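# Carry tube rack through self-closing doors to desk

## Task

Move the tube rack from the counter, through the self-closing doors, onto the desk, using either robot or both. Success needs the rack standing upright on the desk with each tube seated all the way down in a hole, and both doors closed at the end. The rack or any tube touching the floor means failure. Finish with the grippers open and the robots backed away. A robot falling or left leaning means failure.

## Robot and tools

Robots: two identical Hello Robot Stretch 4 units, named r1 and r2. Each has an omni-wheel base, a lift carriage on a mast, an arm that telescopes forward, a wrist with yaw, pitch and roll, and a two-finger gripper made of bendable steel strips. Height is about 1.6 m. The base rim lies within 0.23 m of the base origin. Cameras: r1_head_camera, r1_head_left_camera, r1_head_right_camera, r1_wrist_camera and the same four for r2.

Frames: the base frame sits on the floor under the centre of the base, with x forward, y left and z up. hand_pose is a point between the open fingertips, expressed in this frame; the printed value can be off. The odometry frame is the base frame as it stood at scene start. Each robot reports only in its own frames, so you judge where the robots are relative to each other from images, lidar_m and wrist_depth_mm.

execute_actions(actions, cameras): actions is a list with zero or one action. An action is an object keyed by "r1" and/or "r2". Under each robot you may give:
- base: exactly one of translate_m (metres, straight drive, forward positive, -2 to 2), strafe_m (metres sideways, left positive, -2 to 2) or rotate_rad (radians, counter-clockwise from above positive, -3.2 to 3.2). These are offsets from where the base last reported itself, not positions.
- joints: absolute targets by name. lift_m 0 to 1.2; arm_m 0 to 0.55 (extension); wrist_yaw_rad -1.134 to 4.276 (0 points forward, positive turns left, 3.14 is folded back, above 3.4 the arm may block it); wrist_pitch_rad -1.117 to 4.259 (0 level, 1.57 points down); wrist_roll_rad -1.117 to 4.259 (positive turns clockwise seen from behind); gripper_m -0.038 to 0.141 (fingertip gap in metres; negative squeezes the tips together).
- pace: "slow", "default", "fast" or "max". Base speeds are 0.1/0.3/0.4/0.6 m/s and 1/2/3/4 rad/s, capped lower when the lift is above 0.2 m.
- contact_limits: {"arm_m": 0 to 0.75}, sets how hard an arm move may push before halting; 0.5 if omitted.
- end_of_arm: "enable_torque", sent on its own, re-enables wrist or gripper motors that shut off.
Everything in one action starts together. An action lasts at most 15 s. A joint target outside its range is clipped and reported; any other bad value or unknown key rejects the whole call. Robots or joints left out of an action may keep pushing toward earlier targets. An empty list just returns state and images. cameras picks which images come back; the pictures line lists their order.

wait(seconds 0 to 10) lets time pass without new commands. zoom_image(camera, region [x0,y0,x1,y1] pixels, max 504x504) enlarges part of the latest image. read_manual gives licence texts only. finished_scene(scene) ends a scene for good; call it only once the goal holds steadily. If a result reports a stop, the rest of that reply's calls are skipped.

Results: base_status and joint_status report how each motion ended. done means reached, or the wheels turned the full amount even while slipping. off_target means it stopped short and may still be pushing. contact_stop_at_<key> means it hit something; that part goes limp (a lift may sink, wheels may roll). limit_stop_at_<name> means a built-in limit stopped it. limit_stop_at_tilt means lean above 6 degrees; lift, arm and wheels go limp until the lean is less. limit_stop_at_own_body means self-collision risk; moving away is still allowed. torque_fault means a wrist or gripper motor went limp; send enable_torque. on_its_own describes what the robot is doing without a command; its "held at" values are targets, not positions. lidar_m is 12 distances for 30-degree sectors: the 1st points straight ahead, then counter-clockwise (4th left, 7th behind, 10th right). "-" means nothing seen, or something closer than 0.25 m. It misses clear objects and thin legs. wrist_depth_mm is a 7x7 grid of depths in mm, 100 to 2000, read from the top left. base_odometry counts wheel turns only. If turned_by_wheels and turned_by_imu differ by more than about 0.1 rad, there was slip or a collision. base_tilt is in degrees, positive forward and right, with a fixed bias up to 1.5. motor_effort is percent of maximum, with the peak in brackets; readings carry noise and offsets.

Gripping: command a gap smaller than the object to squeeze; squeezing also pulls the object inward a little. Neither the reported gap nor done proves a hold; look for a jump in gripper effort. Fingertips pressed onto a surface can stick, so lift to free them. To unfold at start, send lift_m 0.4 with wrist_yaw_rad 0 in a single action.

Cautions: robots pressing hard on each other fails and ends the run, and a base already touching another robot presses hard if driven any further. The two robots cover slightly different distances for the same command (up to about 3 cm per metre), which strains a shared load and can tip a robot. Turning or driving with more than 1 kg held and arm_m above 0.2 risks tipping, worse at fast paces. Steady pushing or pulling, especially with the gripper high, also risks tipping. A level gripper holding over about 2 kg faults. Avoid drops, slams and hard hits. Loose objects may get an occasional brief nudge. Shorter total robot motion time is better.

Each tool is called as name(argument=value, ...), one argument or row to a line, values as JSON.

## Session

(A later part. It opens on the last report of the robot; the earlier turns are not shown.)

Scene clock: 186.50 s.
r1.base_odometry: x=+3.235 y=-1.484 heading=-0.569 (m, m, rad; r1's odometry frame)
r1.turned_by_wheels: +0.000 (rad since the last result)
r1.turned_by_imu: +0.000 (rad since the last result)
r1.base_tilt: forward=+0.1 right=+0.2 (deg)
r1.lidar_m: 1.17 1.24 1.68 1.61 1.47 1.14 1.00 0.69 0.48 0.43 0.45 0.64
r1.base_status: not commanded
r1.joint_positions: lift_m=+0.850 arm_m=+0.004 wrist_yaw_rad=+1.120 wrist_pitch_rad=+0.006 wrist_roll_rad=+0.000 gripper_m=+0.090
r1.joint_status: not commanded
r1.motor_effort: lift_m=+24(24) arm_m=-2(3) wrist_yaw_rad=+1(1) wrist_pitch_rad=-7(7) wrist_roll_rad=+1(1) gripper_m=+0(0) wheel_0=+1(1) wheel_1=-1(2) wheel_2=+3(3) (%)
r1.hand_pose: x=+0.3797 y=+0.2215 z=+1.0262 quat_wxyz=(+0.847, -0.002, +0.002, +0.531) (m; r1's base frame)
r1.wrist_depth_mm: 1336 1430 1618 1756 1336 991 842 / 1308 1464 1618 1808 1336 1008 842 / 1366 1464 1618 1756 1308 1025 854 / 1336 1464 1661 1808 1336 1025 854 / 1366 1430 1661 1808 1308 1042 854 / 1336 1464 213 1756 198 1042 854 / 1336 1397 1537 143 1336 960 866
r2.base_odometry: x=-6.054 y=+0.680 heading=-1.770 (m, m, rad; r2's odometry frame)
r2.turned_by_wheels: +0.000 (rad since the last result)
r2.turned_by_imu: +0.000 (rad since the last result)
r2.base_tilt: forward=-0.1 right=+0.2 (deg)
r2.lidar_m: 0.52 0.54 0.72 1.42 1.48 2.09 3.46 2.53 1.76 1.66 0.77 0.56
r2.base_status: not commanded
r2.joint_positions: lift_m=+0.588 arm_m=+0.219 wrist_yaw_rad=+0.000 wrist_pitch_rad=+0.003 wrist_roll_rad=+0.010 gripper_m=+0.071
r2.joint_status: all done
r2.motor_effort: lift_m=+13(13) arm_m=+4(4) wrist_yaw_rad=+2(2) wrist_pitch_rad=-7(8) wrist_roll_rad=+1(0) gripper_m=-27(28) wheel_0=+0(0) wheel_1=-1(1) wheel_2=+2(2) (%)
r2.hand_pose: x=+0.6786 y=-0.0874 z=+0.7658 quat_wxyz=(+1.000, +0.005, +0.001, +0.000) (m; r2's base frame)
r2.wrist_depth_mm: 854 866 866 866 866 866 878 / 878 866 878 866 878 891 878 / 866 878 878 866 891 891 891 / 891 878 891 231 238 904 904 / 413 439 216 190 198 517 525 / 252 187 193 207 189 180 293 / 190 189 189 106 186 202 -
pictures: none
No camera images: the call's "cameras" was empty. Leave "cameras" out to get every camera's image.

execute_actions(
  actions=[
    {"r2":{"joints":{"gripper_m":0.141}}},
  ],
  cameras=[],
)

execute_actions(
  actions=[
    {"r2":{"joints":{"arm_m":0.005},"base":{"translate_m":-0.1}}},
  ],
  cameras=["r2_wrist_camera","r2_head_camera","r1_head_left_camera"],
)

Scene clock: 188.53 s.
r1.base_odometry: x=+3.235 y=-1.484 heading=-0.569 (m, m, rad; r1's odometry frame)
r1.turned_by_wheels: +0.000 (rad since the last result)
r1.turned_by_imu: -0.001 (rad since the last result)
r1.base_tilt: forward=+0.2 right=+0.3 (deg)
r1.lidar_m: 1.17 1.25 1.66 1.61 1.50 1.14 1.00 0.68 0.49 0.44 0.46 0.63
r1.base_status: not commanded
r1.joint_positions: lift_m=+0.850 arm_m=+0.004 wrist_yaw_rad=+1.120 wrist_pitch_rad=+0.006 wrist_roll_rad=+0.000 gripper_m=+0.090
r1.joint_status: not commanded
r1.motor_effort: lift_m=+24(24) arm_m=-2(2) wrist_yaw_rad=+1(1) wrist_pitch_rad=-6(7) wrist_roll_rad=+0(0) gripper_m=-5(0) wheel_0=+1(1) wheel_1=-1(2) wheel_2=+3(3) (%)
r1.hand_pose: x=+0.3797 y=+0.2215 z=+1.0262 quat_wxyz=(+0.847, -0.002, +0.002, +0.531) (m; r1's base frame)
r1.wrist_depth_mm: 1366 1499 1661 1808 1308 1025 842 / 1308 1464 1708 1808 1366 1025 866 / 1366 1464 1661 1808 1308 1025 842 / 1308 1464 1618 1756 1308 1042 878 / 1308 1430 1576 1808 1281 1025 878 / 1308 1464 213 1808 197 1042 866 / 1308 1397 1618 143 1308 976 866
r2.base_odometry: x=-6.054 y=+0.680 heading=-1.770 (m, m, rad; r2's odometry frame)
r2.turned_by_wheels: +0.000 (rad since the last result)
r2.turned_by_imu: +0.000 (rad since the last result)
r2.base_tilt: forward=-0.1 right=+0.2 (deg)
r2.lidar_m: 0.51 0.53 0.74 1.42 1.45 2.07 3.45 2.53 1.77 1.68 0.78 0.55
r2.base_status: not commanded
r2.joint_positions: lift_m=+0.588 arm_m=+0.219 wrist_yaw_rad=+0.000 wrist_pitch_rad=+0.003 wrist_roll_rad=+0.010 gripper_m=+0.141
r2.joint_status: all done
r2.motor_effort: lift_m=+13(13) arm_m=+4(4) wrist_yaw_rad=+0(2) wrist_pitch_rad=-6(7) wrist_roll_rad=+0(1) gripper_m=+0(29) wheel_0=+0(0) wheel_1=-1(1) wheel_2=+2(2) (%)
r2.hand_pose: x=+0.6786 y=-0.0874 z=+0.7658 quat_wxyz=(+1.000, +0.005, +0.001, +0.000) (m; r2's base frame)
r2.wrist_depth_mm: 866 854 866 854 866 866 878 / 866 866 878 878 878 878 891 / 878 878 878 878 878 904 878 / 878 891 741 878 255 891 904 / 413 436 228 232 205 517 530 / 252 244 211 209 199 218 293 / 191 189 204 106 209 202 -
pictures: none
No camera images: the call's "cameras" was empty. Leave "cameras" out to get every camera's image.

Scene clock: 190.27 s.
r1.base_odometry: x=+3.235 y=-1.484 heading=-0.569 (m, m, rad; r1's odometry frame)
r1.turned_by_wheels: +0.000 (rad since the last result)
r1.turned_by_imu: -0.001 (rad since the last result)
r1.base_tilt: forward=+0.1 right=+0.4 (deg)
r1.lidar_m: 1.20 1.25 1.68 1.60 1.46 1.13 0.98 0.69 0.48 0.44 0.45 0.66
r1.base_status: not commanded
r1.joint_positions: lift_m=+0.850 arm_m=+0.004 wrist_yaw_rad=+1.120 wrist_pitch_rad=+0.006 wrist_roll_rad=+0.000 gripper_m=+0.090
r1.joint_status: not commanded
r1.motor_effort: lift_m=+24(24) arm_m=-2(3) wrist_yaw_rad=+1(1) wrist_pitch_rad=-7(7) wrist_roll_rad=+0(1) gripper_m=-3(2) wheel_0=+1(1) wheel_1=-1(1) wheel_2=+3(3) (%)
r1.hand_pose: x=+0.3797 y=+0.2215 z=+1.0262 quat_wxyz=(+0.847, -0.002, +0.002, +0.531) (m; r1's base frame)
r1.wrist_depth_mm: 1308 1430 1618 1756 1336 1008 842 / 1336 1499 1618 1756 1336 1025 842 / 1336 1430 1618 1756 1308 1025 866 / 1308 1464 1661 1808 1281 1025 866 / 1366 1499 1661 1708 1336 1060 866 / 1336 1430 213 1808 199 1042 866 / 1336 1397 1537 143 1336 960 854
r2.base_odometry: x=-6.034 y=+0.778 heading=-1.770 (m, m, rad; r2's odometry frame)
r2.turned_by_wheels: +0.000 (rad since the last result)
r2.turned_by_imu: +0.000 (rad since the last result)
r2.base_tilt: forward=-0.2 right=+0.2 (deg)
r2.lidar_m: 0.60 0.64 0.86 1.42 1.47 2.08 3.37 2.52 1.78 1.69 1.76 0.66
r2.base_status: done
r2.joint_positions: lift_m=+0.588 arm_m=+0.006 wrist_yaw_rad=+0.000 wrist_pitch_rad=+0.002 wrist_roll_rad=+0.010 gripper_m=+0.141
r2.joint_status: all done
r2.motor_effort: lift_m=+13(13) arm_m=-4(5) wrist_yaw_rad=+0(1) wrist_pitch_rad=-6(7) wrist_roll_rad=+0(0) gripper_m=-1(0) wheel_0=-2(7) wheel_1=+0(5) wheel_2=-1(11) (%)
r2.hand_pose: x=+0.4651 y=-0.0875 z=+0.7659 quat_wxyz=(+1.000, +0.005, +0.001, +0.000) (m; r2's base frame)
r2.wrist_depth_mm: 1138 1160 1160 1160 1160 1160 1182 / 1160 1160 1160 1182 1160 1182 1182 / 1182 1182 1160 1182 1205 1205 1205 / 1138 1182 1182 544 1205 1205 1205 / 418 445 473 496 517 530 539 / 1205 1205 1205 394 394 218 1229 / 1229 1229 1205 106 1229 1255 1255
pictures: r1_head_left_camera, r2_head_camera, r2_wrist_camera
Images, in order (width x height): r1_head_left_camera 420x672, r2_head_camera 420x560, r2_wrist_camera 616x392.

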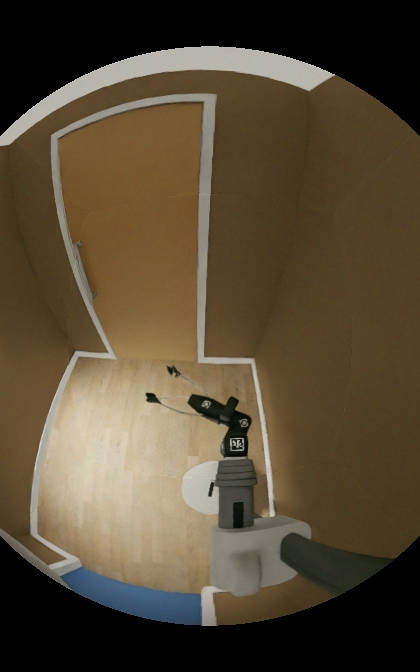

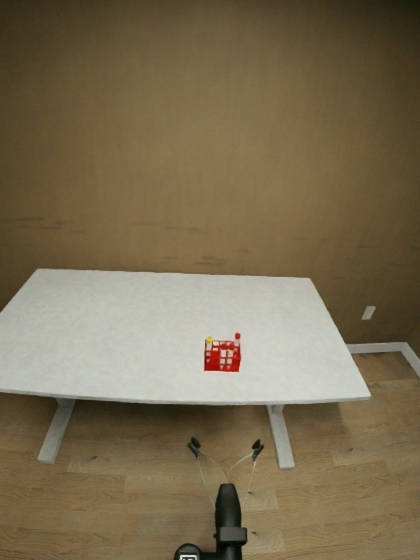

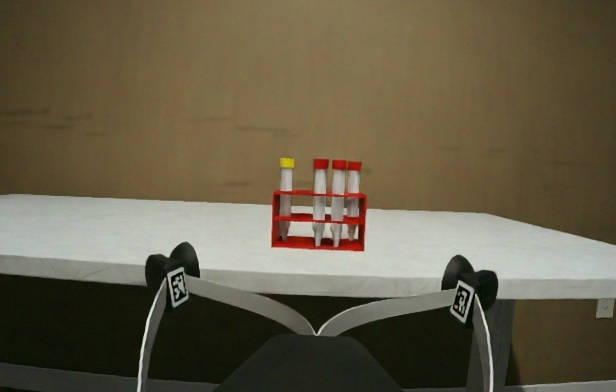

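zoom_image(
  camera="r2_wrist_camera",
  region=[255, 145, 385, 260],
)

Region (255, 145, 385, 260) of r2_wrist_camera's 616x392 image, scaled by 3.877; it fills the top 446 rows of this view, and the rest is white.

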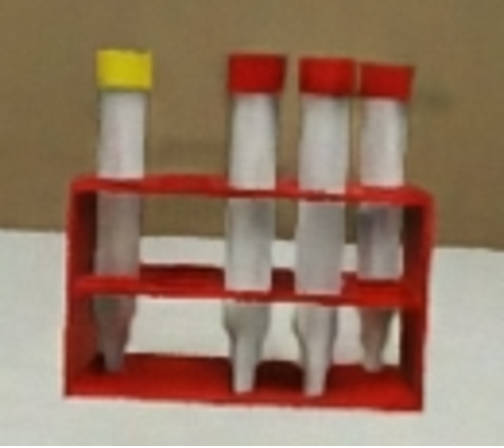

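finished_scene(
  scene=1,
)

The scene is finished: the task was done.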